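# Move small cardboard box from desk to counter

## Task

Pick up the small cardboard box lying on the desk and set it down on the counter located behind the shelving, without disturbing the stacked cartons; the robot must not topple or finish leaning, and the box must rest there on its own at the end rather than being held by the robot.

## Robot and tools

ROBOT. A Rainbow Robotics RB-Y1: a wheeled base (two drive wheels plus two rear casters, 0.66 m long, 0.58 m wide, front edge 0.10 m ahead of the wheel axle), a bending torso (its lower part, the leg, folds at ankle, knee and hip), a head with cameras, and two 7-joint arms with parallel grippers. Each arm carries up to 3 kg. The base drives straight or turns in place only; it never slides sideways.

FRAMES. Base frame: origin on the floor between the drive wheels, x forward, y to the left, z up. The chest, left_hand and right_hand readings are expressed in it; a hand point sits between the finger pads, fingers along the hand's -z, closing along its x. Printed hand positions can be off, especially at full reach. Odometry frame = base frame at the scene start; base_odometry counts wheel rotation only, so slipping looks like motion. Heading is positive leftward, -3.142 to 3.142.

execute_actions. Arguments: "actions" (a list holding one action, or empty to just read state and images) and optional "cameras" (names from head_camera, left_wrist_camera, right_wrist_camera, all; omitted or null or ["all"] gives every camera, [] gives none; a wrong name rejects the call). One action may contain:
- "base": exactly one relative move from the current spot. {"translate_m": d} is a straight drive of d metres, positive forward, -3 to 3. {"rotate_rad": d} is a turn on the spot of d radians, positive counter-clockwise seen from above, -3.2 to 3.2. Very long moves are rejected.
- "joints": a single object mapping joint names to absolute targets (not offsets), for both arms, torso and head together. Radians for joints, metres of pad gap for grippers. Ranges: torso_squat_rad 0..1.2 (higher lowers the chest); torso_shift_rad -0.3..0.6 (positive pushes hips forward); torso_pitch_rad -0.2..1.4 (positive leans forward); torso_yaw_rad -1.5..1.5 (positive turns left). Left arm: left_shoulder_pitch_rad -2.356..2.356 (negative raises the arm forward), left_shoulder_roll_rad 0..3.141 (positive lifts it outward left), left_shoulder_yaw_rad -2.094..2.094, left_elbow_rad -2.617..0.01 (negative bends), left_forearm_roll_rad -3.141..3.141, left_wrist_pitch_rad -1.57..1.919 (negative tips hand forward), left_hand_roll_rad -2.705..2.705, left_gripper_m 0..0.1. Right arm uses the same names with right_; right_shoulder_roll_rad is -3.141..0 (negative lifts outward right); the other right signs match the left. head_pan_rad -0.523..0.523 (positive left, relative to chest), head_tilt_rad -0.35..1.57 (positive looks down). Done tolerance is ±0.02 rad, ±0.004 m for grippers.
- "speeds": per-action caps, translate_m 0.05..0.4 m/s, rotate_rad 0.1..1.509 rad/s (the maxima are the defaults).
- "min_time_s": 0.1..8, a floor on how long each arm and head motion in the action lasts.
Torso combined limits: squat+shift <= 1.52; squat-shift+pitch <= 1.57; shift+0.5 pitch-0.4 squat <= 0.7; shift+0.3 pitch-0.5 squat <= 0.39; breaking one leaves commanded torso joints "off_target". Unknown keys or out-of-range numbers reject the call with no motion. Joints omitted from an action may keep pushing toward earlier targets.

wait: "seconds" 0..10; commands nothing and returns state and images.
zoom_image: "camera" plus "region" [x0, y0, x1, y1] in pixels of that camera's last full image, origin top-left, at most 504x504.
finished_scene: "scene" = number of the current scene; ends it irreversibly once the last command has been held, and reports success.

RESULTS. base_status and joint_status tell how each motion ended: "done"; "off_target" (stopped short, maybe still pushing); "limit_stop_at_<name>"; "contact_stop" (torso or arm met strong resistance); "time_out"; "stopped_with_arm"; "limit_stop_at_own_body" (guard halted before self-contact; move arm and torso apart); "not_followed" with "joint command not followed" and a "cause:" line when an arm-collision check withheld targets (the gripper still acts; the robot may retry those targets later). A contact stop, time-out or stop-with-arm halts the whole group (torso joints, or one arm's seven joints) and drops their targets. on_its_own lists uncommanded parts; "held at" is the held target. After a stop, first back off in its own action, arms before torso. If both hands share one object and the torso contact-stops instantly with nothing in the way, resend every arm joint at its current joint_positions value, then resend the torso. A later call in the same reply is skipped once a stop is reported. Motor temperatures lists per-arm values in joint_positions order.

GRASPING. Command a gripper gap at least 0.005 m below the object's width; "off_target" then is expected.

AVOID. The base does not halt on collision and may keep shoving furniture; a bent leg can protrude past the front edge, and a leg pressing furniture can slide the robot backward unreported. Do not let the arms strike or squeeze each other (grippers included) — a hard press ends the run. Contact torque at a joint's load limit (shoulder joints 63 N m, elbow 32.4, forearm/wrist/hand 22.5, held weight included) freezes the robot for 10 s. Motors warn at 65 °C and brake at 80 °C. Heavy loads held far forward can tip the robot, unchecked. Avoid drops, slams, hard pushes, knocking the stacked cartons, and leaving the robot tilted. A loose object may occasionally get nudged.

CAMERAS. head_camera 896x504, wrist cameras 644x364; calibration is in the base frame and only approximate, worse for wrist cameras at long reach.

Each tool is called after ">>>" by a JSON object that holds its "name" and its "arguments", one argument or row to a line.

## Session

>>> {"name": "execute_actions", "arguments": {
  "actions": []
}}

Scene clock: 0.00 s.
Motor temperatures (°C, as the motors report them): left_arm=[29 31 30 31 35 32 34] | right_arm=[31 28 29 29 33 37 36]
base_odometry: x=+0.000 y=+0.000 heading=+0.000 (m, m, rad; odometry frame)
base_status: not commanded
joint_positions: torso_squat_rad=+0.350 torso_shift_rad=-0.001 torso_pitch_rad=-0.001 torso_yaw_rad=+0.000 left_shoulder_pitch_rad=-0.012 left_shoulder_roll_rad=+0.028 left_shoulder_yaw_rad=+0.020 left_elbow_rad=-0.283 left_forearm_roll_rad=-0.053 left_wrist_pitch_rad=+0.027 left_hand_roll_rad=-0.004 left_gripper_m=+0.099 right_shoulder_pitch_rad=+0.008 right_shoulder_roll_rad=-0.027 right_shoulder_yaw_rad=-0.014 right_elbow_rad=-0.181 right_forearm_roll_rad=-0.021 right_wrist_pitch_rad=-0.058 right_hand_roll_rad=+0.042 right_gripper_m=+0.100 head_pan_rad=+0.000 head_tilt_rad=+0.400
joint_status: not commanded
chest: x=-0.2288 y=+0.0010 z=+1.2474 quat_wxyz=(+1.000, -0.001, -0.001, +0.000) (m; base frame)
left_hand: x=-0.0881 y=+0.2436 z=+0.5757 quat_wxyz=(+0.991, +0.019, -0.134, -0.022) (m; base frame)
right_hand: x=-0.1325 y=-0.2427 z=+0.5701 quat_wxyz=(+0.993, -0.017, -0.116, +0.004) (m; base frame)
pictures: head_camera, left_wrist_camera, right_wrist_camera
camera_calibration (this result's frames):
head_camera: T_world_to_cam=[[0.0194651, -0.99981, 0.000794207, -0.000304574], [-0.359665, -0.00774341, -0.933049, 1.3354], [0.932878, 0.0178762, -0.359748, 0.658402], [0, 0, 0, 1]] pos_world=[-0.133907, -0.00173372, 1.48285]
left_wrist_camera: T_world_to_cam=[[0.974129, -0.0349546, 0.223272, -0.0340208], [-0.16876, -0.76961, 0.615809, -0.154681], [0.150307, -0.637557, -0.755598, 0.69093], [0, 0, 0, 1]] pos_world=[-0.096815, 0.320275, 0.624915]
right_wrist_camera: T_world_to_cam=[[-0.972464, -0.0565025, -0.226099, -0.0220868], [-0.176318, 0.812787, 0.555238, -0.108123], [0.152398, 0.579814, -0.800369, 0.698941], [0, 0, 0, 1]] pos_world=[-0.14706, -0.318623, 0.614451]
Images, in order (width x height): head_camera 896x504, left_wrist_camera 644x364, right_wrist_camera 644x364.

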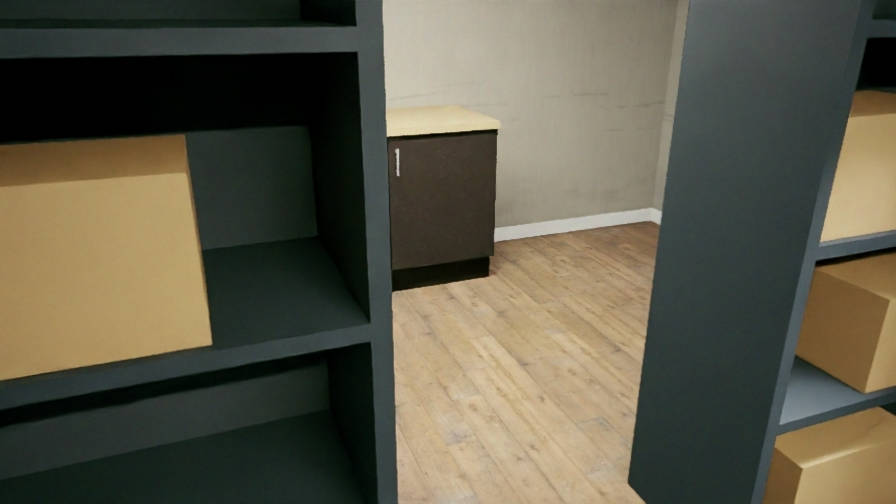

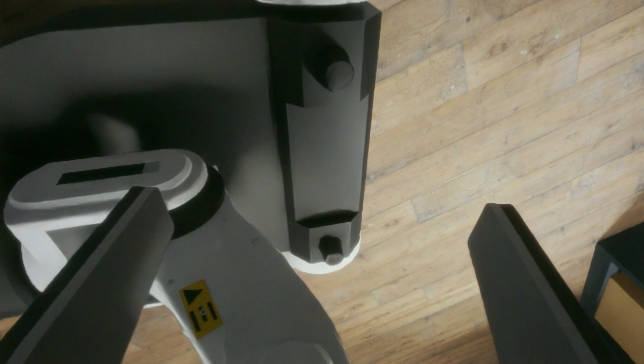

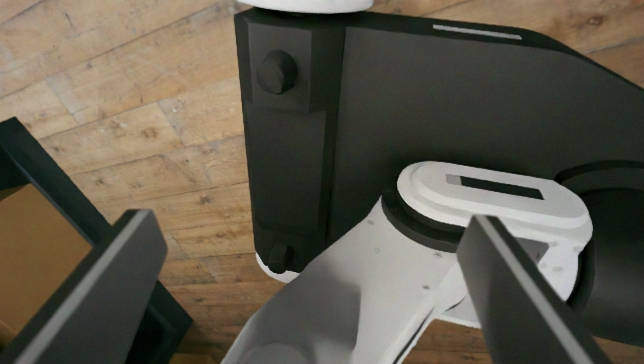

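>>> {"name": "execute_actions", "arguments": {
  "actions": [
    {"base":{"rotate_rad":-2.4},"joints":{"torso_squat_rad":0}}
  ],
  "cameras": ["head_camera"]
}}

Scene clock: 5.07 s.
Motor temperatures (°C, as the motors report them): left_arm=[29 31 30 31 35 32 34] | right_arm=[31 28 29 29 33 37 36]
base_odometry: x=+0.000 y=+0.000 heading=-2.400 (m, m, rad; odometry frame)
base_status: done
joint_positions: torso_squat_rad=+0.000 torso_shift_rad=-0.001 torso_pitch_rad=-0.001 torso_yaw_rad=+0.000 left_shoulder_pitch_rad=-0.012 left_shoulder_roll_rad=+0.028 left_shoulder_yaw_rad=+0.020 left_elbow_rad=-0.283 left_forearm_roll_rad=-0.053 left_wrist_pitch_rad=+0.027 left_hand_roll_rad=-0.004 left_gripper_m=+0.099 right_shoulder_pitch_rad=+0.008 right_shoulder_roll_rad=-0.027 right_shoulder_yaw_rad=-0.014 right_elbow_rad=-0.181 right_forearm_roll_rad=-0.021 right_wrist_pitch_rad=-0.058 right_hand_roll_rad=+0.042 right_gripper_m=+0.100 head_pan_rad=+0.000 head_tilt_rad=+0.400
joint_status: all done
chest: x=-0.2289 y=+0.0010 z=+1.2899 quat_wxyz=(+1.000, -0.001, -0.001, +0.000) (m; base frame)
left_hand: x=-0.0882 y=+0.2437 z=+0.6182 quat_wxyz=(+0.991, +0.019, -0.134, -0.022) (m; base frame)
right_hand: x=-0.1325 y=-0.2426 z=+0.6126 quat_wxyz=(+0.993, -0.017, -0.116, +0.004) (m; base frame)
pictures: head_camera
camera_calibration (this result's frames):
head_camera: T_world_to_cam=[[0.0194658, -0.99981, 0.000801024, -0.000306085], [-0.359615, -0.00774907, -0.933068, 1.37504], [0.932898, 0.0178748, -0.359698, 0.673709], [0, 0, 0, 1]] pos_world=[-0.134009, -0.00169315, 1.52534]
Images, in order (width x height): head_camera 896x504.

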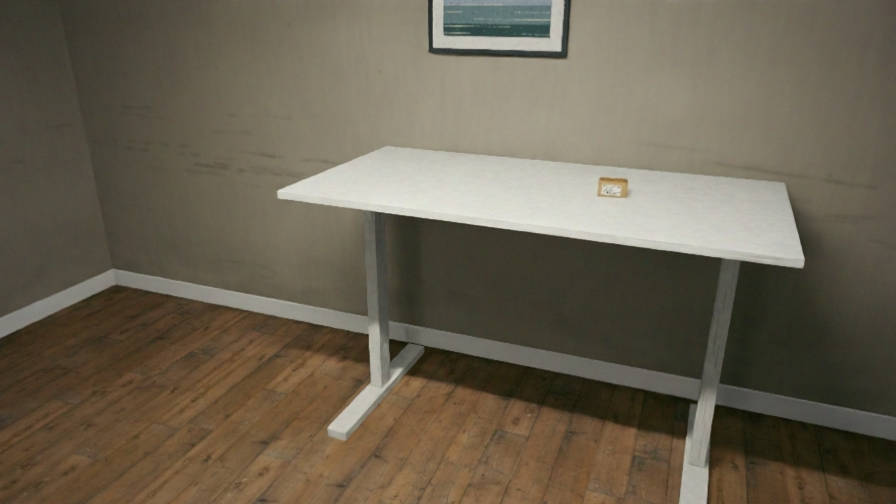

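>>> {"name": "execute_actions", "arguments": {
  "actions": [
    {"base":{"rotate_rad":-0.14}}
  ],
  "cameras": []
}}

>>> {"name": "execute_actions", "arguments": {
  "actions": [
    {"base":{"translate_m":1.2},"joints":{"head_tilt_rad":0.7,"right_shoulder_pitch_rad":-1.0,"right_shoulder_roll_rad":-0.17,"right_shoulder_yaw_rad":-0.25,"right_elbow_rad":-1.05,"right_wrist_pitch_rad":1.9,"right_hand_roll_rad":-0.1}}
  ],
  "cameras": ["head_camera"]
}}

Scene clock: 6.63 s.
Motor temperatures (°C, as the motors report them): left_arm=[29 31 30 31 35 32 34] | right_arm=[31 28 29 29 33 37 36]
base_odometry: x=+0.000 y=+0.000 heading=-2.539 (m, m, rad; odometry frame)
base_status: done
joint_positions: torso_squat_rad=+0.000 torso_shift_rad=-0.001 torso_pitch_rad=-0.001 torso_yaw_rad=+0.000 left_shoulder_pitch_rad=-0.012 left_shoulder_roll_rad=+0.028 left_shoulder_yaw_rad=+0.020 left_elbow_rad=-0.283 left_forearm_roll_rad=-0.053 left_wrist_pitch_rad=+0.027 left_hand_roll_rad=-0.004 left_gripper_m=+0.099 right_shoulder_pitch_rad=+0.008 right_shoulder_roll_rad=-0.027 right_shoulder_yaw_rad=-0.014 right_elbow_rad=-0.181 right_forearm_roll_rad=-0.021 right_wrist_pitch_rad=-0.058 right_hand_roll_rad=+0.042 right_gripper_m=+0.100 head_pan_rad=+0.000 head_tilt_rad=+0.400
joint_status: not commanded
chest: x=-0.2289 y=+0.0011 z=+1.2899 quat_wxyz=(+1.000, -0.001, -0.001, +0.000) (m; base frame)
left_hand: x=-0.0882 y=+0.2437 z=+0.6182 quat_wxyz=(+0.991, +0.019, -0.134, -0.022) (m; base frame)
right_hand: x=-0.1325 y=-0.2426 z=+0.6126 quat_wxyz=(+0.993, -0.017, -0.116, +0.004) (m; base frame)
pictures: none
No camera images: the call's "cameras" was empty. Leave "cameras" out to get every camera's image.

Scene clock: 11.20 s.
Motor temperatures (°C, as the motors report them): left_arm=[29 31 30 31 35 32 34] | right_arm=[31 28 29 30 33 37 36]
base_odometry: x=-0.989 y=-0.679 heading=-2.540 (m, m, rad; odometry frame)
base_status: done
joint_positions: torso_squat_rad=+0.000 torso_shift_rad=-0.001 torso_pitch_rad=-0.001 torso_yaw_rad=+0.000 left_shoulder_pitch_rad=-0.012 left_shoulder_roll_rad=+0.028 left_shoulder_yaw_rad=+0.020 left_elbow_rad=-0.283 left_forearm_roll_rad=-0.053 left_wrist_pitch_rad=+0.027 left_hand_roll_rad=-0.004 left_gripper_m=+0.099 right_shoulder_pitch_rad=-1.000 right_shoulder_roll_rad=-0.170 right_shoulder_yaw_rad=-0.250 right_elbow_rad=-1.050 right_forearm_roll_rad=-0.021 right_wrist_pitch_rad=+1.900 right_hand_roll_rad=-0.100 right_gripper_m=+0.100 head_pan_rad=+0.000 head_tilt_rad=+0.700
joint_status: all done
chest: x=-0.2289 y=+0.0011 z=+1.2899 quat_wxyz=(+1.000, -0.001, -0.001, +0.000) (m; base frame)
left_hand: x=-0.0881 y=+0.2437 z=+0.6182 quat_wxyz=(+0.991, +0.019, -0.134, -0.022) (m; base frame)
right_hand: x=+0.2898 y=-0.2200 z=+1.0978 quat_wxyz=(+0.997, -0.009, -0.064, -0.038) (m; base frame)
pictures: head_camera
camera_calibration (this result's frames):
head_camera: T_world_to_cam=[[0.0184187, -0.999819, -0.00485552, 0.00790854], [-0.619047, -0.00759031, -0.785317, 1.10116], [0.785138, 0.0174703, -0.619074, 1.02956], [0, 0, 0, 1]] pos_world=[-0.126823, -0.00172154, 1.50218]
Images, in order (width x height): head_camera 896x504.

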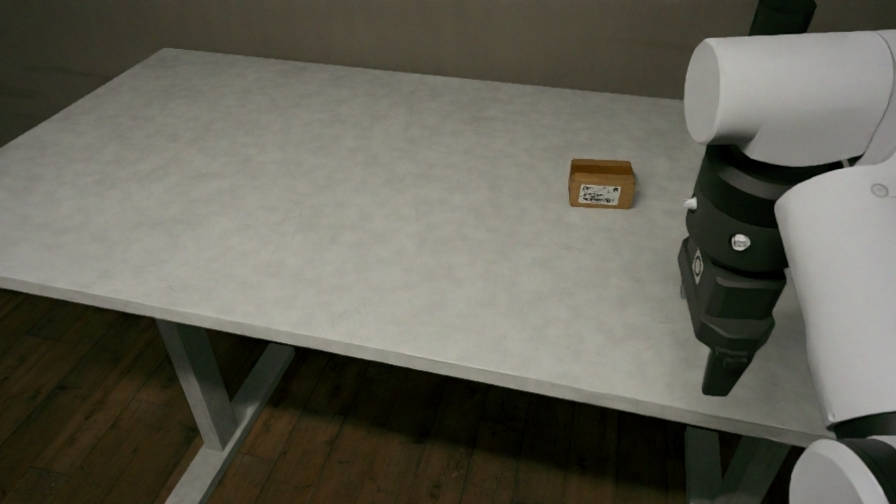

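>>> {"name": "execute_actions", "arguments": {
  "actions": [
    {"base":{"translate_m":0.32},"joints":{"head_tilt_rad":1.0,"torso_pitch_rad":0.12,"right_shoulder_pitch_rad":-1.4,"right_shoulder_roll_rad":-0.27,"right_shoulder_yaw_rad":-0.33,"right_elbow_rad":-0.6,"right_wrist_pitch_rad":1.8}}
  ]
}}

Scene clock: 13.60 s.
Motor temperatures (°C, as the motors report them): left_arm=[29 31 30 31 35 32 34] | right_arm=[31 28 29 30 33 37 36]
base_odometry: x=-1.253 y=-0.860 heading=-2.541 (m, m, rad; odometry frame)
base_status: done
joint_positions: torso_squat_rad=+0.000 torso_shift_rad=-0.001 torso_pitch_rad=+0.120 torso_yaw_rad=+0.000 left_shoulder_pitch_rad=-0.012 left_shoulder_roll_rad=+0.028 left_shoulder_yaw_rad=+0.020 left_elbow_rad=-0.283 left_forearm_roll_rad=-0.053 left_wrist_pitch_rad=+0.027 left_hand_roll_rad=-0.004 left_gripper_m=+0.099 right_shoulder_pitch_rad=-1.400 right_shoulder_roll_rad=-0.270 right_shoulder_yaw_rad=-0.330 right_elbow_rad=-0.600 right_forearm_roll_rad=-0.021 right_wrist_pitch_rad=+1.800 right_hand_roll_rad=-0.100 right_gripper_m=+0.100 head_pan_rad=+0.000 head_tilt_rad=+1.000
joint_status: all done
chest: x=-0.1915 y=+0.0010 z=+1.2877 quat_wxyz=(+0.998, -0.001, +0.060, +0.000) (m; base frame)
left_hand: x=-0.1329 y=+0.2437 z=+0.6039 quat_wxyz=(+0.997, +0.017, -0.074, -0.023) (m; base frame)
right_hand: x=+0.3592 y=-0.2054 z=+1.1278 quat_wxyz=(+0.999, +0.007, -0.032, -0.037) (m; base frame)
pictures: head_camera, left_wrist_camera, right_wrist_camera
camera_calibration (this result's frames):
head_camera: T_world_to_cam=[[0.0142989, -0.999828, -0.0117929, 0.0164299], [-0.885988, -0.00720211, -0.463652, 0.618066], [0.463488, 0.0170781, -0.885939, 1.32651], [0, 0, 0, 1]] pos_world=[-0.0674561, -0.00177582, 1.46197]
left_wrist_camera: T_world_to_cam=[[0.993958, -0.035066, 0.104008, 0.0779974], [-0.0932504, -0.769592, 0.63169, -0.179134], [0.0578926, -0.637572, -0.768213, 0.714308], [0, 0, 0, 1]] pos_world=[-0.135584, 0.320297, 0.653786]
right_wrist_camera: T_world_to_cam=[[-0.997746, 0.0284025, -0.0607965, 0.424348], [-0.0152461, 0.786364, 0.617576, -0.494963], [0.0653489, 0.617111, -0.784158, 1.06936], [0, 0, 0, 1]] pos_world=[0.345964, -0.282744, 1.17002]
Images, in order (width x height): head_camera 896x504, left_wrist_camera 644x364, right_wrist_camera 644x364.

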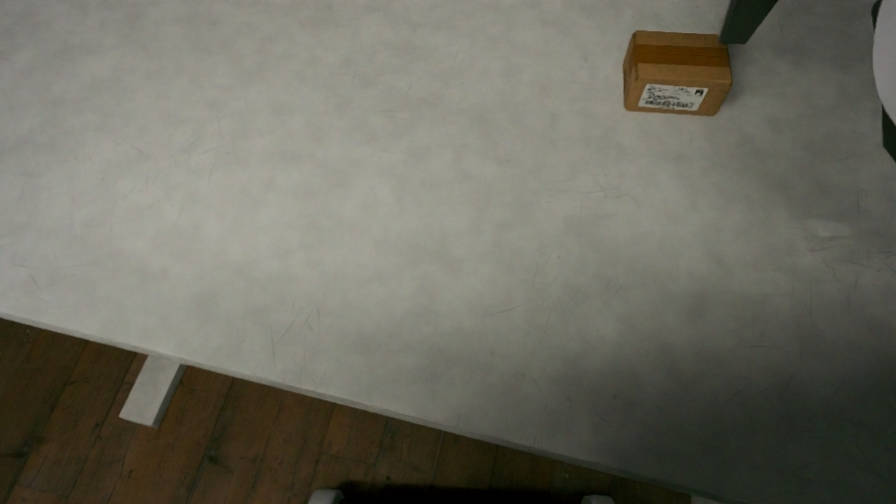

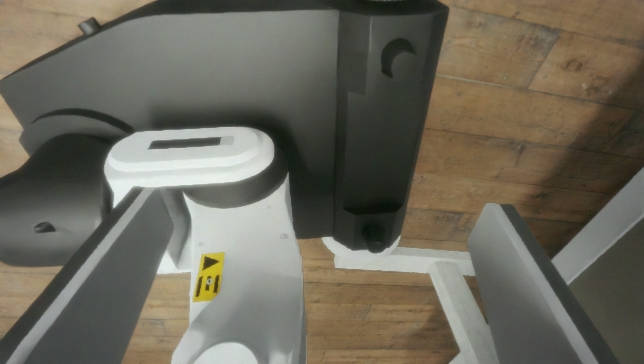

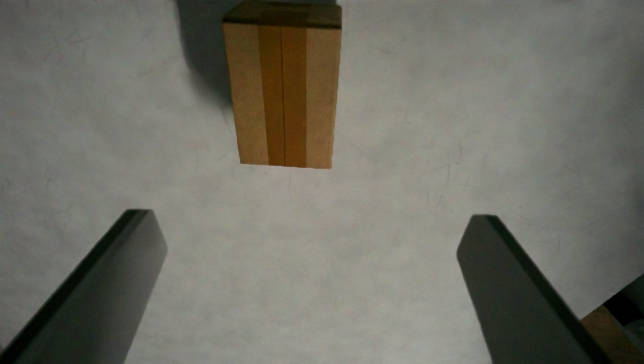

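>>> {"name": "execute_actions", "arguments": {
  "actions": [
    {"base":{"translate_m":0.02},"joints":{"torso_squat_rad":0.6,"head_tilt_rad":0.7}}
  ]
}}

Scene clock: 16.63 s.
Motor temperatures (°C, as the motors report them): left_arm=[29 31 30 31 35 32 34] | right_arm=[31 28 29 30 33 37 36]
base_odometry: x=-1.269 y=-0.871 heading=-2.541 (m, m, rad; odometry frame)
base_status: done
joint_positions: torso_squat_rad=+0.600 torso_shift_rad=-0.001 torso_pitch_rad=+0.120 torso_yaw_rad=+0.000 left_shoulder_pitch_rad=-0.012 left_shoulder_roll_rad=+0.028 left_shoulder_yaw_rad=+0.020 left_elbow_rad=-0.283 left_forearm_roll_rad=-0.053 left_wrist_pitch_rad=+0.027 left_hand_roll_rad=-0.004 left_gripper_m=+0.099 right_shoulder_pitch_rad=-1.400 right_shoulder_roll_rad=-0.270 right_shoulder_yaw_rad=-0.330 right_elbow_rad=-0.600 right_forearm_roll_rad=-0.021 right_wrist_pitch_rad=+1.800 right_hand_roll_rad=-0.100 right_gripper_m=+0.100 head_pan_rad=+0.000 head_tilt_rad=+0.700
joint_status: all done
chest: x=-0.1915 y=+0.0009 z=+1.1654 quat_wxyz=(+0.998, -0.001, +0.060, +0.000) (m; base frame)
left_hand: x=-0.1327 y=+0.2436 z=+0.4817 quat_wxyz=(+0.997, +0.017, -0.074, -0.023) (m; base frame)
right_hand: x=+0.3593 y=-0.2055 z=+1.0056 quat_wxyz=(+0.999, +0.007, -0.032, -0.037) (m; base frame)
pictures: head_camera, left_wrist_camera, right_wrist_camera
camera_calibration (this result's frames):
head_camera: T_world_to_cam=[[0.0175824, -0.999821, -0.00704239, 0.0088956], [-0.709317, -0.00750899, -0.70485, 0.915507], [0.704671, 0.0173882, -0.709322, 1.01288], [0, 0, 0, 1]] pos_world=[-0.0645207, -0.0018437, 1.36382]
left_wrist_camera: T_world_to_cam=[[0.993939, -0.035078, 0.104184, 0.0904714], [-0.0933717, -0.76959, 0.631675, -0.101986], [0.0580208, -0.637574, -0.768201, 0.62033], [0, 0, 0, 1]] pos_world=[-0.135438, 0.320192, 0.531535]
right_wrist_camera: T_world_to_cam=[[-0.997739, 0.0284147, -0.0609029, 0.417079], [-0.0153024, 0.786364, 0.617574, -0.419391], [0.06544, 0.61711, -0.784151, 0.973565], [0, 0, 0, 1]] pos_world=[0.346008, -0.282854, 1.04783]
Images, in order (width x height): head_camera 896x504, left_wrist_camera 644x364, right_wrist_camera 644x364.

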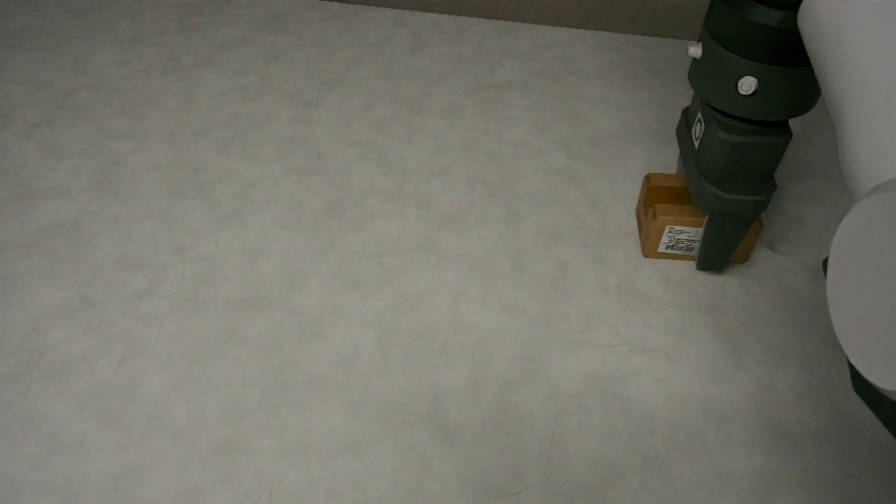

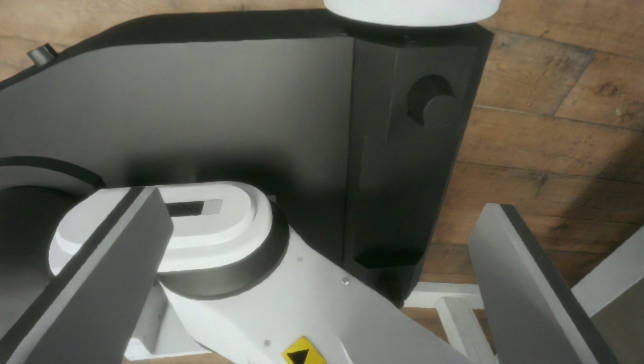

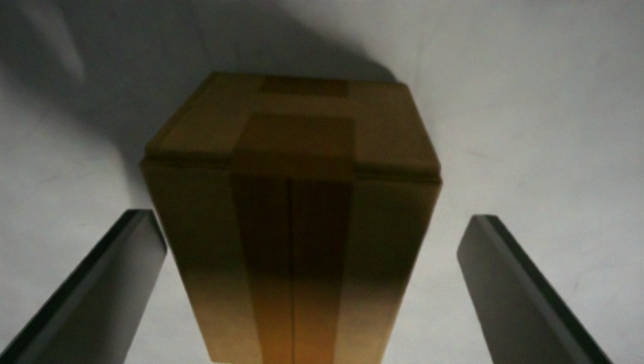

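>>> {"name": "execute_actions", "arguments": {
  "actions": [
    {"joints":{"right_gripper_m":0.04}}
  ],
  "cameras": []
}}

>>> {"name": "execute_actions", "arguments": {
  "actions": [
    {"joints":{"torso_squat_rad":0.3,"head_tilt_rad":0.4},"base":{"translate_m":-0.7}}
  ],
  "cameras": []
}}

>>> {"name": "execute_actions", "arguments": {
  "actions": [
    {"base":{"rotate_rad":2.52}}
  ],
  "cameras": []
}}

>>> {"name": "execute_actions", "arguments": {
  "actions": [
    {"base":{"translate_m":1.17}}
  ],
  "cameras": []
}}

>>> {"name": "execute_actions", "arguments": {
  "actions": [
    {"base":{"rotate_rad":0.38}}
  ],
  "cameras": ["head_camera"]
}}

Scene clock: 18.07 s.
Motor temperatures (°C, as the motors report them): left_arm=[29 31 30 31 35 32 34] | right_arm=[31 28 29 30 33 37 36]
base_odometry: x=-1.269 y=-0.871 heading=-2.541 (m, m, rad; odometry frame)
base_status: not commanded
joint_positions: torso_squat_rad=+0.600 torso_shift_rad=-0.001 torso_pitch_rad=+0.120 torso_yaw_rad=+0.000 left_shoulder_pitch_rad=-0.012 left_shoulder_roll_rad=+0.028 left_shoulder_yaw_rad=+0.020 left_elbow_rad=-0.283 left_forearm_roll_rad=-0.053 left_wrist_pitch_rad=+0.027 left_hand_roll_rad=-0.004 left_gripper_m=+0.099 right_shoulder_pitch_rad=-1.400 right_shoulder_roll_rad=-0.270 right_shoulder_yaw_rad=-0.330 right_elbow_rad=-0.600 right_forearm_roll_rad=-0.021 right_wrist_pitch_rad=+1.800 right_hand_roll_rad=-0.100 right_gripper_m=+0.060 head_pan_rad=+0.000 head_tilt_rad=+0.700
joint_status: right_gripper_m off_target (ended at +0.060, target +0.040)
chest: x=-0.1915 y=+0.0009 z=+1.1654 quat_wxyz=(+0.998, -0.001, +0.060, +0.000) (m; base frame)
left_hand: x=-0.1327 y=+0.2436 z=+0.4817 quat_wxyz=(+0.997, +0.017, -0.074, -0.023) (m; base frame)
right_hand: x=+0.3593 y=-0.2055 z=+1.0056 quat_wxyz=(+0.999, +0.007, -0.032, -0.037) (m; base frame)
pictures: none
No camera images: the call's "cameras" was empty. Leave "cameras" out to get every camera's image.

Scene clock: 21.40 s.
Motor temperatures (°C, as the motors report them): left_arm=[29 31 30 31 35 32 34] | right_arm=[32 28 29 30 33 37 36]
base_odometry: x=-0.692 y=-0.476 heading=-2.543 (m, m, rad; odometry frame)
base_status: done
joint_positions: torso_squat_rad=+0.300 torso_shift_rad=-0.001 torso_pitch_rad=+0.120 torso_yaw_rad=+0.000 left_shoulder_pitch_rad=-0.012 left_shoulder_roll_rad=+0.028 left_shoulder_yaw_rad=+0.020 left_elbow_rad=-0.283 left_forearm_roll_rad=-0.053 left_wrist_pitch_rad=+0.027 left_hand_roll_rad=-0.004 left_gripper_m=+0.099 right_shoulder_pitch_rad=-1.400 right_shoulder_roll_rad=-0.270 right_shoulder_yaw_rad=-0.330 right_elbow_rad=-0.600 right_forearm_roll_rad=-0.021 right_wrist_pitch_rad=+1.800 right_hand_roll_rad=-0.100 right_gripper_m=+0.060 head_pan_rad=+0.000 head_tilt_rad=+0.400
joint_status: all done
chest: x=-0.1915 y=+0.0010 z=+1.2564 quat_wxyz=(+0.998, -0.001, +0.060, +0.000) (m; base frame)
left_hand: x=-0.1328 y=+0.2436 z=+0.5727 quat_wxyz=(+0.997, +0.017, -0.074, -0.023) (m; base frame)
right_hand: x=+0.3592 y=-0.2054 z=+1.0965 quat_wxyz=(+0.999, +0.007, -0.031, -0.037) (m; base frame)
pictures: none
No camera images: the call's "cameras" was empty. Leave "cameras" out to get every camera's image.

Scene clock: 26.23 s.
Motor temperatures (°C, as the motors report them): left_arm=[29 31 30 31 35 32 34] | right_arm=[32 29 29 30 33 37 36]
base_odometry: x=-0.691 y=-0.476 heading=-0.023 (m, m, rad; odometry frame)
base_status: done
joint_positions: torso_squat_rad=+0.300 torso_shift_rad=-0.001 torso_pitch_rad=+0.120 torso_yaw_rad=+0.000 left_shoulder_pitch_rad=-0.012 left_shoulder_roll_rad=+0.028 left_shoulder_yaw_rad=+0.020 left_elbow_rad=-0.283 left_forearm_roll_rad=-0.053 left_wrist_pitch_rad=+0.027 left_hand_roll_rad=-0.004 left_gripper_m=+0.099 right_shoulder_pitch_rad=-1.400 right_shoulder_roll_rad=-0.270 right_shoulder_yaw_rad=-0.330 right_elbow_rad=-0.600 right_forearm_roll_rad=-0.021 right_wrist_pitch_rad=+1.800 right_hand_roll_rad=-0.100 right_gripper_m=+0.060 head_pan_rad=+0.000 head_tilt_rad=+0.400
joint_status: not commanded
chest: x=-0.1915 y=+0.0010 z=+1.2564 quat_wxyz=(+0.998, -0.001, +0.060, +0.000) (m; base frame)
left_hand: x=-0.1328 y=+0.2436 z=+0.5727 quat_wxyz=(+0.997, +0.017, -0.074, -0.023) (m; base frame)
right_hand: x=+0.3591 y=-0.2055 z=+1.0965 quat_wxyz=(+0.999, +0.007, -0.032, -0.037) (m; base frame)
pictures: none
No camera images: the call's "cameras" was empty. Leave "cameras" out to get every camera's image.

Scene clock: 30.63 s.
Motor temperatures (°C, as the motors report them): left_arm=[29 31 30 31 35 32 34] | right_arm=[32 29 29 30 33 37 36]
base_odometry: x=+0.478 y=-0.503 heading=-0.023 (m, m, rad; odometry frame)
base_status: done
joint_positions: torso_squat_rad=+0.300 torso_shift_rad=-0.001 torso_pitch_rad=+0.120 torso_yaw_rad=+0.000 left_shoulder_pitch_rad=-0.012 left_shoulder_roll_rad=+0.028 left_shoulder_yaw_rad=+0.020 left_elbow_rad=-0.283 left_forearm_roll_rad=-0.053 left_wrist_pitch_rad=+0.027 left_hand_roll_rad=-0.004 left_gripper_m=+0.099 right_shoulder_pitch_rad=-1.400 right_shoulder_roll_rad=-0.270 right_shoulder_yaw_rad=-0.330 right_elbow_rad=-0.600 right_forearm_roll_rad=-0.021 right_wrist_pitch_rad=+1.800 right_hand_roll_rad=-0.100 right_gripper_m=+0.060 head_pan_rad=+0.000 head_tilt_rad=+0.400
joint_status: not commanded
chest: x=-0.1915 y=+0.0010 z=+1.2564 quat_wxyz=(+0.998, -0.001, +0.060, +0.000) (m; base frame)
left_hand: x=-0.1329 y=+0.2436 z=+0.5727 quat_wxyz=(+0.997, +0.017, -0.074, -0.023) (m; base frame)
right_hand: x=+0.3592 y=-0.2055 z=+1.0965 quat_wxyz=(+0.999, +0.007, -0.031, -0.037) (m; base frame)
pictures: none
No camera images: the call's "cameras" was empty. Leave "cameras" out to get every camera's image.

Scene clock: 32.73 s.
Motor temperatures (°C, as the motors report them): left_arm=[29 31 30 31 35 32 34] | right_arm=[32 29 29 30 33 37 36]
base_odometry: x=+0.478 y=-0.503 heading=+0.357 (m, m, rad; odometry frame)
base_status: done
joint_positions: torso_squat_rad=+0.300 torso_shift_rad=-0.001 torso_pitch_rad=+0.120 torso_yaw_rad=+0.000 left_shoulder_pitch_rad=-0.012 left_shoulder_roll_rad=+0.028 left_shoulder_yaw_rad=+0.020 left_elbow_rad=-0.283 left_forearm_roll_rad=-0.053 left_wrist_pitch_rad=+0.027 left_hand_roll_rad=-0.004 left_gripper_m=+0.099 right_shoulder_pitch_rad=-1.400 right_shoulder_roll_rad=-0.270 right_shoulder_yaw_rad=-0.330 right_elbow_rad=-0.600 right_forearm_roll_rad=-0.021 right_wrist_pitch_rad=+1.800 right_hand_roll_rad=-0.100 right_gripper_m=+0.060 head_pan_rad=+0.000 head_tilt_rad=+0.400
joint_status: not commanded
chest: x=-0.1915 y=+0.0010 z=+1.2564 quat_wxyz=(+0.998, -0.001, +0.060, +0.000) (m; base frame)
left_hand: x=-0.1329 y=+0.2436 z=+0.5727 quat_wxyz=(+0.997, +0.017, -0.074, -0.023) (m; base frame)
right_hand: x=+0.3592 y=-0.2055 z=+1.0965 quat_wxyz=(+0.999, +0.007, -0.031, -0.037) (m; base frame)
pictures: head_camera
camera_calibration (this result's frames):
head_camera: T_world_to_cam=[[0.019303, -0.999812, -0.00157044, 0.00188834], [-0.469444, -0.00767653, -0.882929, 1.27325], [0.882751, 0.0177804, -0.469504, 0.75504], [0, 0, 0, 1]] pos_world=[-0.0688306, -0.00176281, 1.47868]
Images, in order (width x height): head_camera 896x504.

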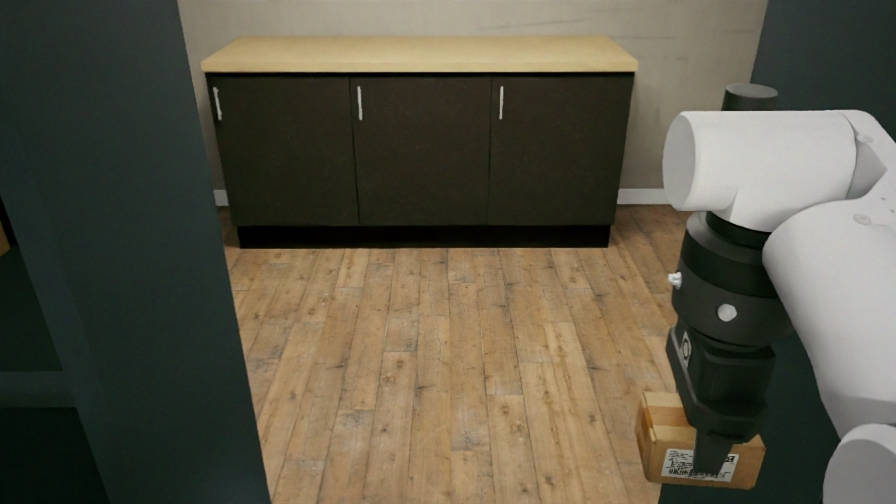

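>>> {"name": "execute_actions", "arguments": {
  "actions": [
    {"base":{"translate_m":2.44},"joints":{"head_tilt_rad":0.8,"torso_squat_rad":0.55}}
  ],
  "cameras": []
}}

>>> {"name": "execute_actions", "arguments": {
  "actions": [
    {"joints":{"torso_squat_rad":0.69}}
  ]
}}

Scene clock: 40.57 s.
Motor temperatures (°C, as the motors report them): left_arm=[29 31 30 31 35 32 34] | right_arm=[32 29 29 30 33 37 36]
base_odometry: x=+2.764 y=+0.351 heading=+0.358 (m, m, rad; odometry frame)
base_status: done
joint_positions: torso_squat_rad=+0.550 torso_shift_rad=-0.001 torso_pitch_rad=+0.120 torso_yaw_rad=+0.000 left_shoulder_pitch_rad=-0.012 left_shoulder_roll_rad=+0.028 left_shoulder_yaw_rad=+0.020 left_elbow_rad=-0.283 left_forearm_roll_rad=-0.053 left_wrist_pitch_rad=+0.027 left_hand_roll_rad=-0.004 left_gripper_m=+0.099 right_shoulder_pitch_rad=-1.400 right_shoulder_roll_rad=-0.270 right_shoulder_yaw_rad=-0.330 right_elbow_rad=-0.600 right_forearm_roll_rad=-0.021 right_wrist_pitch_rad=+1.800 right_hand_roll_rad=-0.100 right_gripper_m=+0.060 head_pan_rad=+0.000 head_tilt_rad=+0.800
joint_status: all done
chest: x=-0.1914 y=+0.0009 z=+1.1845 quat_wxyz=(+0.998, -0.001, +0.060, +0.000) (m; base frame)
left_hand: x=-0.1328 y=+0.2436 z=+0.5007 quat_wxyz=(+0.997, +0.017, -0.074, -0.023) (m; base frame)
right_hand: x=+0.3592 y=-0.2055 z=+1.0245 quat_wxyz=(+0.999, +0.007, -0.031, -0.037) (m; base frame)
pictures: none
No camera images: the call's "cameras" was empty. Leave "cameras" out to get every camera's image.

Scene clock: 41.83 s.
Motor temperatures (°C, as the motors report them): left_arm=[29 31 30 31 35 32 34] | right_arm=[33 29 29 30 33 37 36]
base_odometry: x=+2.764 y=+0.351 heading=+0.358 (m, m, rad; odometry frame)
base_status: not commanded
joint_positions: torso_squat_rad=+0.690 torso_shift_rad=-0.001 torso_pitch_rad=+0.120 torso_yaw_rad=+0.000 left_shoulder_pitch_rad=-0.012 left_shoulder_roll_rad=+0.028 left_shoulder_yaw_rad=+0.020 left_elbow_rad=-0.283 left_forearm_roll_rad=-0.053 left_wrist_pitch_rad=+0.027 left_hand_roll_rad=-0.004 left_gripper_m=+0.099 right_shoulder_pitch_rad=-1.400 right_shoulder_roll_rad=-0.270 right_shoulder_yaw_rad=-0.330 right_elbow_rad=-0.600 right_forearm_roll_rad=-0.021 right_wrist_pitch_rad=+1.800 right_hand_roll_rad=-0.100 right_gripper_m=+0.060 head_pan_rad=+0.000 head_tilt_rad=+0.800
joint_status: all done
chest: x=-0.1914 y=+0.0009 z=+1.1276 quat_wxyz=(+0.998, -0.001, +0.060, +0.000) (m; base frame)
left_hand: x=-0.1327 y=+0.2435 z=+0.4438 quat_wxyz=(+0.997, +0.017, -0.074, -0.023) (m; base frame)
right_hand: x=+0.3593 y=-0.2056 z=+0.9676 quat_wxyz=(+0.999, +0.007, -0.031, -0.037) (m; base frame)
pictures: head_camera, left_wrist_camera, right_wrist_camera
camera_calibration (this result's frames):
head_camera: T_world_to_cam=[[0.0166386, -0.999823, -0.00876521, 0.010713], [-0.776162, -0.0073892, -0.63049, 0.780698], [0.630314, 0.0172937, -0.776148, 1.06361], [0, 0, 0, 1]] pos_world=[-0.064636, -0.00191391, 1.31783]
left_wrist_camera: T_world_to_cam=[[0.993944, -0.0350864, 0.104138, 0.0944201], [-0.0933471, -0.76961, 0.631653, -0.0780739], [0.057983, -0.637549, -0.768225, 0.591226], [0, 0, 0, 1]] pos_world=[-0.135417, 0.320162, 0.493677]
right_wrist_camera: T_world_to_cam=[[-0.997748, 0.0285409, -0.060691, 0.414599], [-0.0150737, 0.786347, 0.617601, -0.39597], [0.0653511, 0.617126, -0.784146, 0.943898], [0, 0, 0, 1]] pos_world=[0.346012, -0.282968, 1.00987]
Images, in order (width x height): head_camera 896x504, left_wrist_camera 644x364, right_wrist_camera 644x364.

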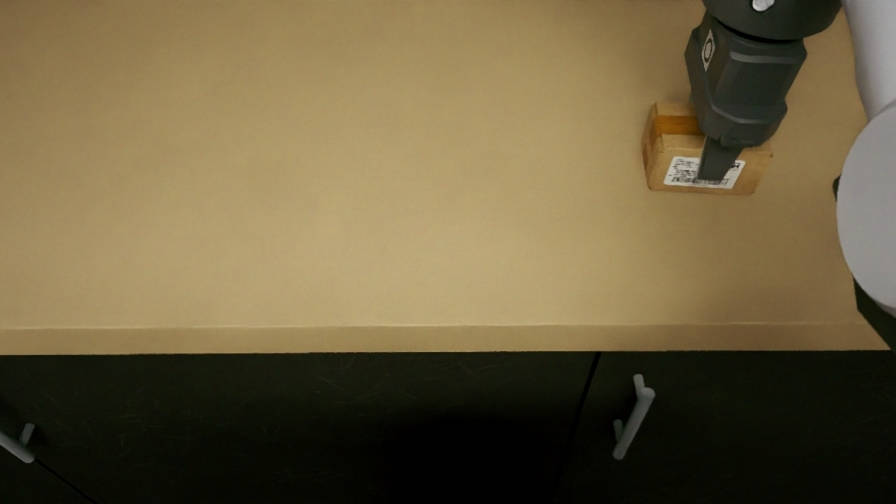

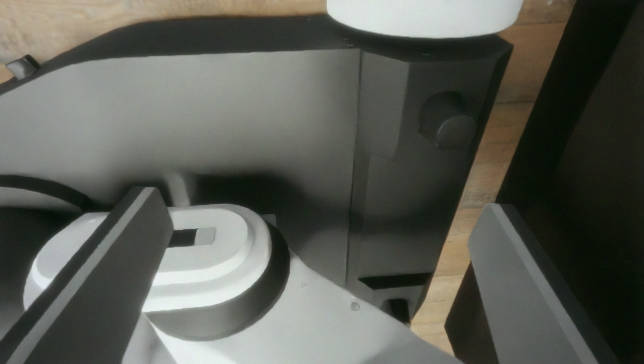

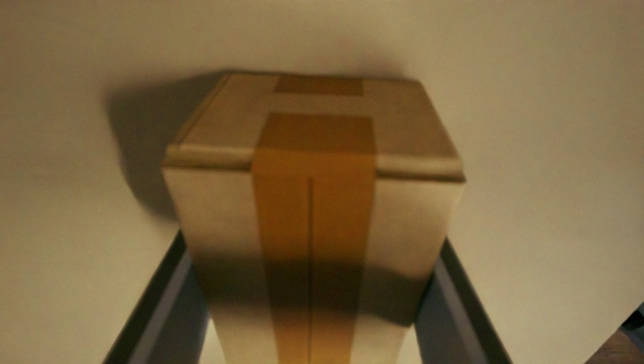

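>>> {"name": "execute_actions", "arguments": {
  "actions": [
    {"joints":{"torso_squat_rad":0.712}}
  ],
  "cameras": []
}}

>>> {"name": "execute_actions", "arguments": {
  "actions": [
    {"joints":{"right_gripper_m":0.1}}
  ],
  "cameras": []
}}

>>> {"name": "execute_actions", "arguments": {
  "actions": [
    {"joints":{"torso_squat_rad":0.5}}
  ],
  "cameras": []
}}

>>> {"name": "finished_scene", "arguments": {
  "scene": 2
}}

Scene clock: 42.73 s.
Motor temperatures (°C, as the motors report them): left_arm=[29 31 30 31 35 32 34] | right_arm=[32 29 29 30 33 37 36]
base_odometry: x=+2.763 y=+0.351 heading=+0.358 (m, m, rad; odometry frame)
base_status: not commanded
joint_positions: torso_squat_rad=+0.712 torso_shift_rad=-0.001 torso_pitch_rad=+0.118 torso_yaw_rad=+0.000 left_shoulder_pitch_rad=-0.012 left_shoulder_roll_rad=+0.028 left_shoulder_yaw_rad=+0.020 left_elbow_rad=-0.283 left_forearm_roll_rad=-0.053 left_wrist_pitch_rad=+0.027 left_hand_roll_rad=-0.004 left_gripper_m=+0.099 right_shoulder_pitch_rad=-1.404 right_shoulder_roll_rad=-0.271 right_shoulder_yaw_rad=-0.330 right_elbow_rad=-0.602 right_forearm_roll_rad=-0.021 right_wrist_pitch_rad=+1.801 right_hand_roll_rad=-0.100 right_gripper_m=+0.061 head_pan_rad=+0.000 head_tilt_rad=+0.800
joint_status: all done
chest: x=-0.1922 y=+0.0010 z=+1.1176 quat_wxyz=(+0.998, -0.001, +0.059, +0.000) (m; base frame)
left_hand: x=-0.1324 y=+0.2434 z=+0.4339 quat_wxyz=(+0.997, +0.017, -0.074, -0.023) (m; base frame)
right_hand: x=+0.3600 y=-0.2055 z=+0.9615 quat_wxyz=(+0.999, +0.007, -0.035, -0.037) (m; base frame)
pictures: none
No camera images: the call's "cameras" was empty. Leave "cameras" out to get every camera's image.

Scene clock: 43.83 s.
Motor temperatures (°C, as the motors report them): left_arm=[29 31 30 31 35 32 34] | right_arm=[33 29 29 30 33 37 36]
base_odometry: x=+2.764 y=+0.351 heading=+0.358 (m, m, rad; odometry frame)
base_status: not commanded
joint_positions: torso_squat_rad=+0.712 torso_shift_rad=-0.001 torso_pitch_rad=+0.120 torso_yaw_rad=+0.000 left_shoulder_pitch_rad=-0.012 left_shoulder_roll_rad=+0.028 left_shoulder_yaw_rad=+0.020 left_elbow_rad=-0.283 left_forearm_roll_rad=-0.053 left_wrist_pitch_rad=+0.027 left_hand_roll_rad=-0.004 left_gripper_m=+0.099 right_shoulder_pitch_rad=-1.401 right_shoulder_roll_rad=-0.271 right_shoulder_yaw_rad=-0.330 right_elbow_rad=-0.600 right_forearm_roll_rad=-0.021 right_wrist_pitch_rad=+1.800 right_hand_roll_rad=-0.100 right_gripper_m=+0.100 head_pan_rad=+0.000 head_tilt_rad=+0.800
joint_status: all done
chest: x=-0.1914 y=+0.0009 z=+1.1176 quat_wxyz=(+0.998, -0.001, +0.060, +0.000) (m; base frame)
left_hand: x=-0.1327 y=+0.2435 z=+0.4339 quat_wxyz=(+0.997, +0.017, -0.074, -0.023) (m; base frame)
right_hand: x=+0.3594 y=-0.2058 z=+0.9581 quat_wxyz=(+0.999, +0.007, -0.032, -0.037) (m; base frame)
pictures: none
No camera images: the call's "cameras" was empty. Leave "cameras" out to get every camera's image.

Scene clock: 45.37 s.
Motor temperatures (°C, as the motors report them): left_arm=[29 31 30 31 35 32 34] | right_arm=[33 29 29 30 33 37 36]
base_odometry: x=+2.764 y=+0.351 heading=+0.358 (m, m, rad; odometry frame)
base_status: not commanded
joint_positions: torso_squat_rad=+0.500 torso_shift_rad=-0.001 torso_pitch_rad=+0.120 torso_yaw_rad=+0.000 left_shoulder_pitch_rad=-0.012 left_shoulder_roll_rad=+0.028 left_shoulder_yaw_rad=+0.020 left_elbow_rad=-0.283 left_forearm_roll_rad=-0.053 left_wrist_pitch_rad=+0.027 left_hand_roll_rad=-0.004 left_gripper_m=+0.099 right_shoulder_pitch_rad=-1.400 right_shoulder_roll_rad=-0.270 right_shoulder_yaw_rad=-0.330 right_elbow_rad=-0.600 right_forearm_roll_rad=-0.021 right_wrist_pitch_rad=+1.800 right_hand_roll_rad=-0.100 right_gripper_m=+0.100 head_pan_rad=+0.000 head_tilt_rad=+0.800
joint_status: all done
chest: x=-0.1914 y=+0.0010 z=+1.2020 quat_wxyz=(+0.998, -0.001, +0.060, +0.000) (m; base frame)
left_hand: x=-0.1328 y=+0.2436 z=+0.5182 quat_wxyz=(+0.997, +0.017, -0.074, -0.023) (m; base frame)
right_hand: x=+0.3593 y=-0.2058 z=+1.0422 quat_wxyz=(+0.999, +0.007, -0.032, -0.037) (m; base frame)
pictures: none
No camera images: the call's "cameras" was empty. Leave "cameras" out to get every camera's image.

The scene is finished: the task was done.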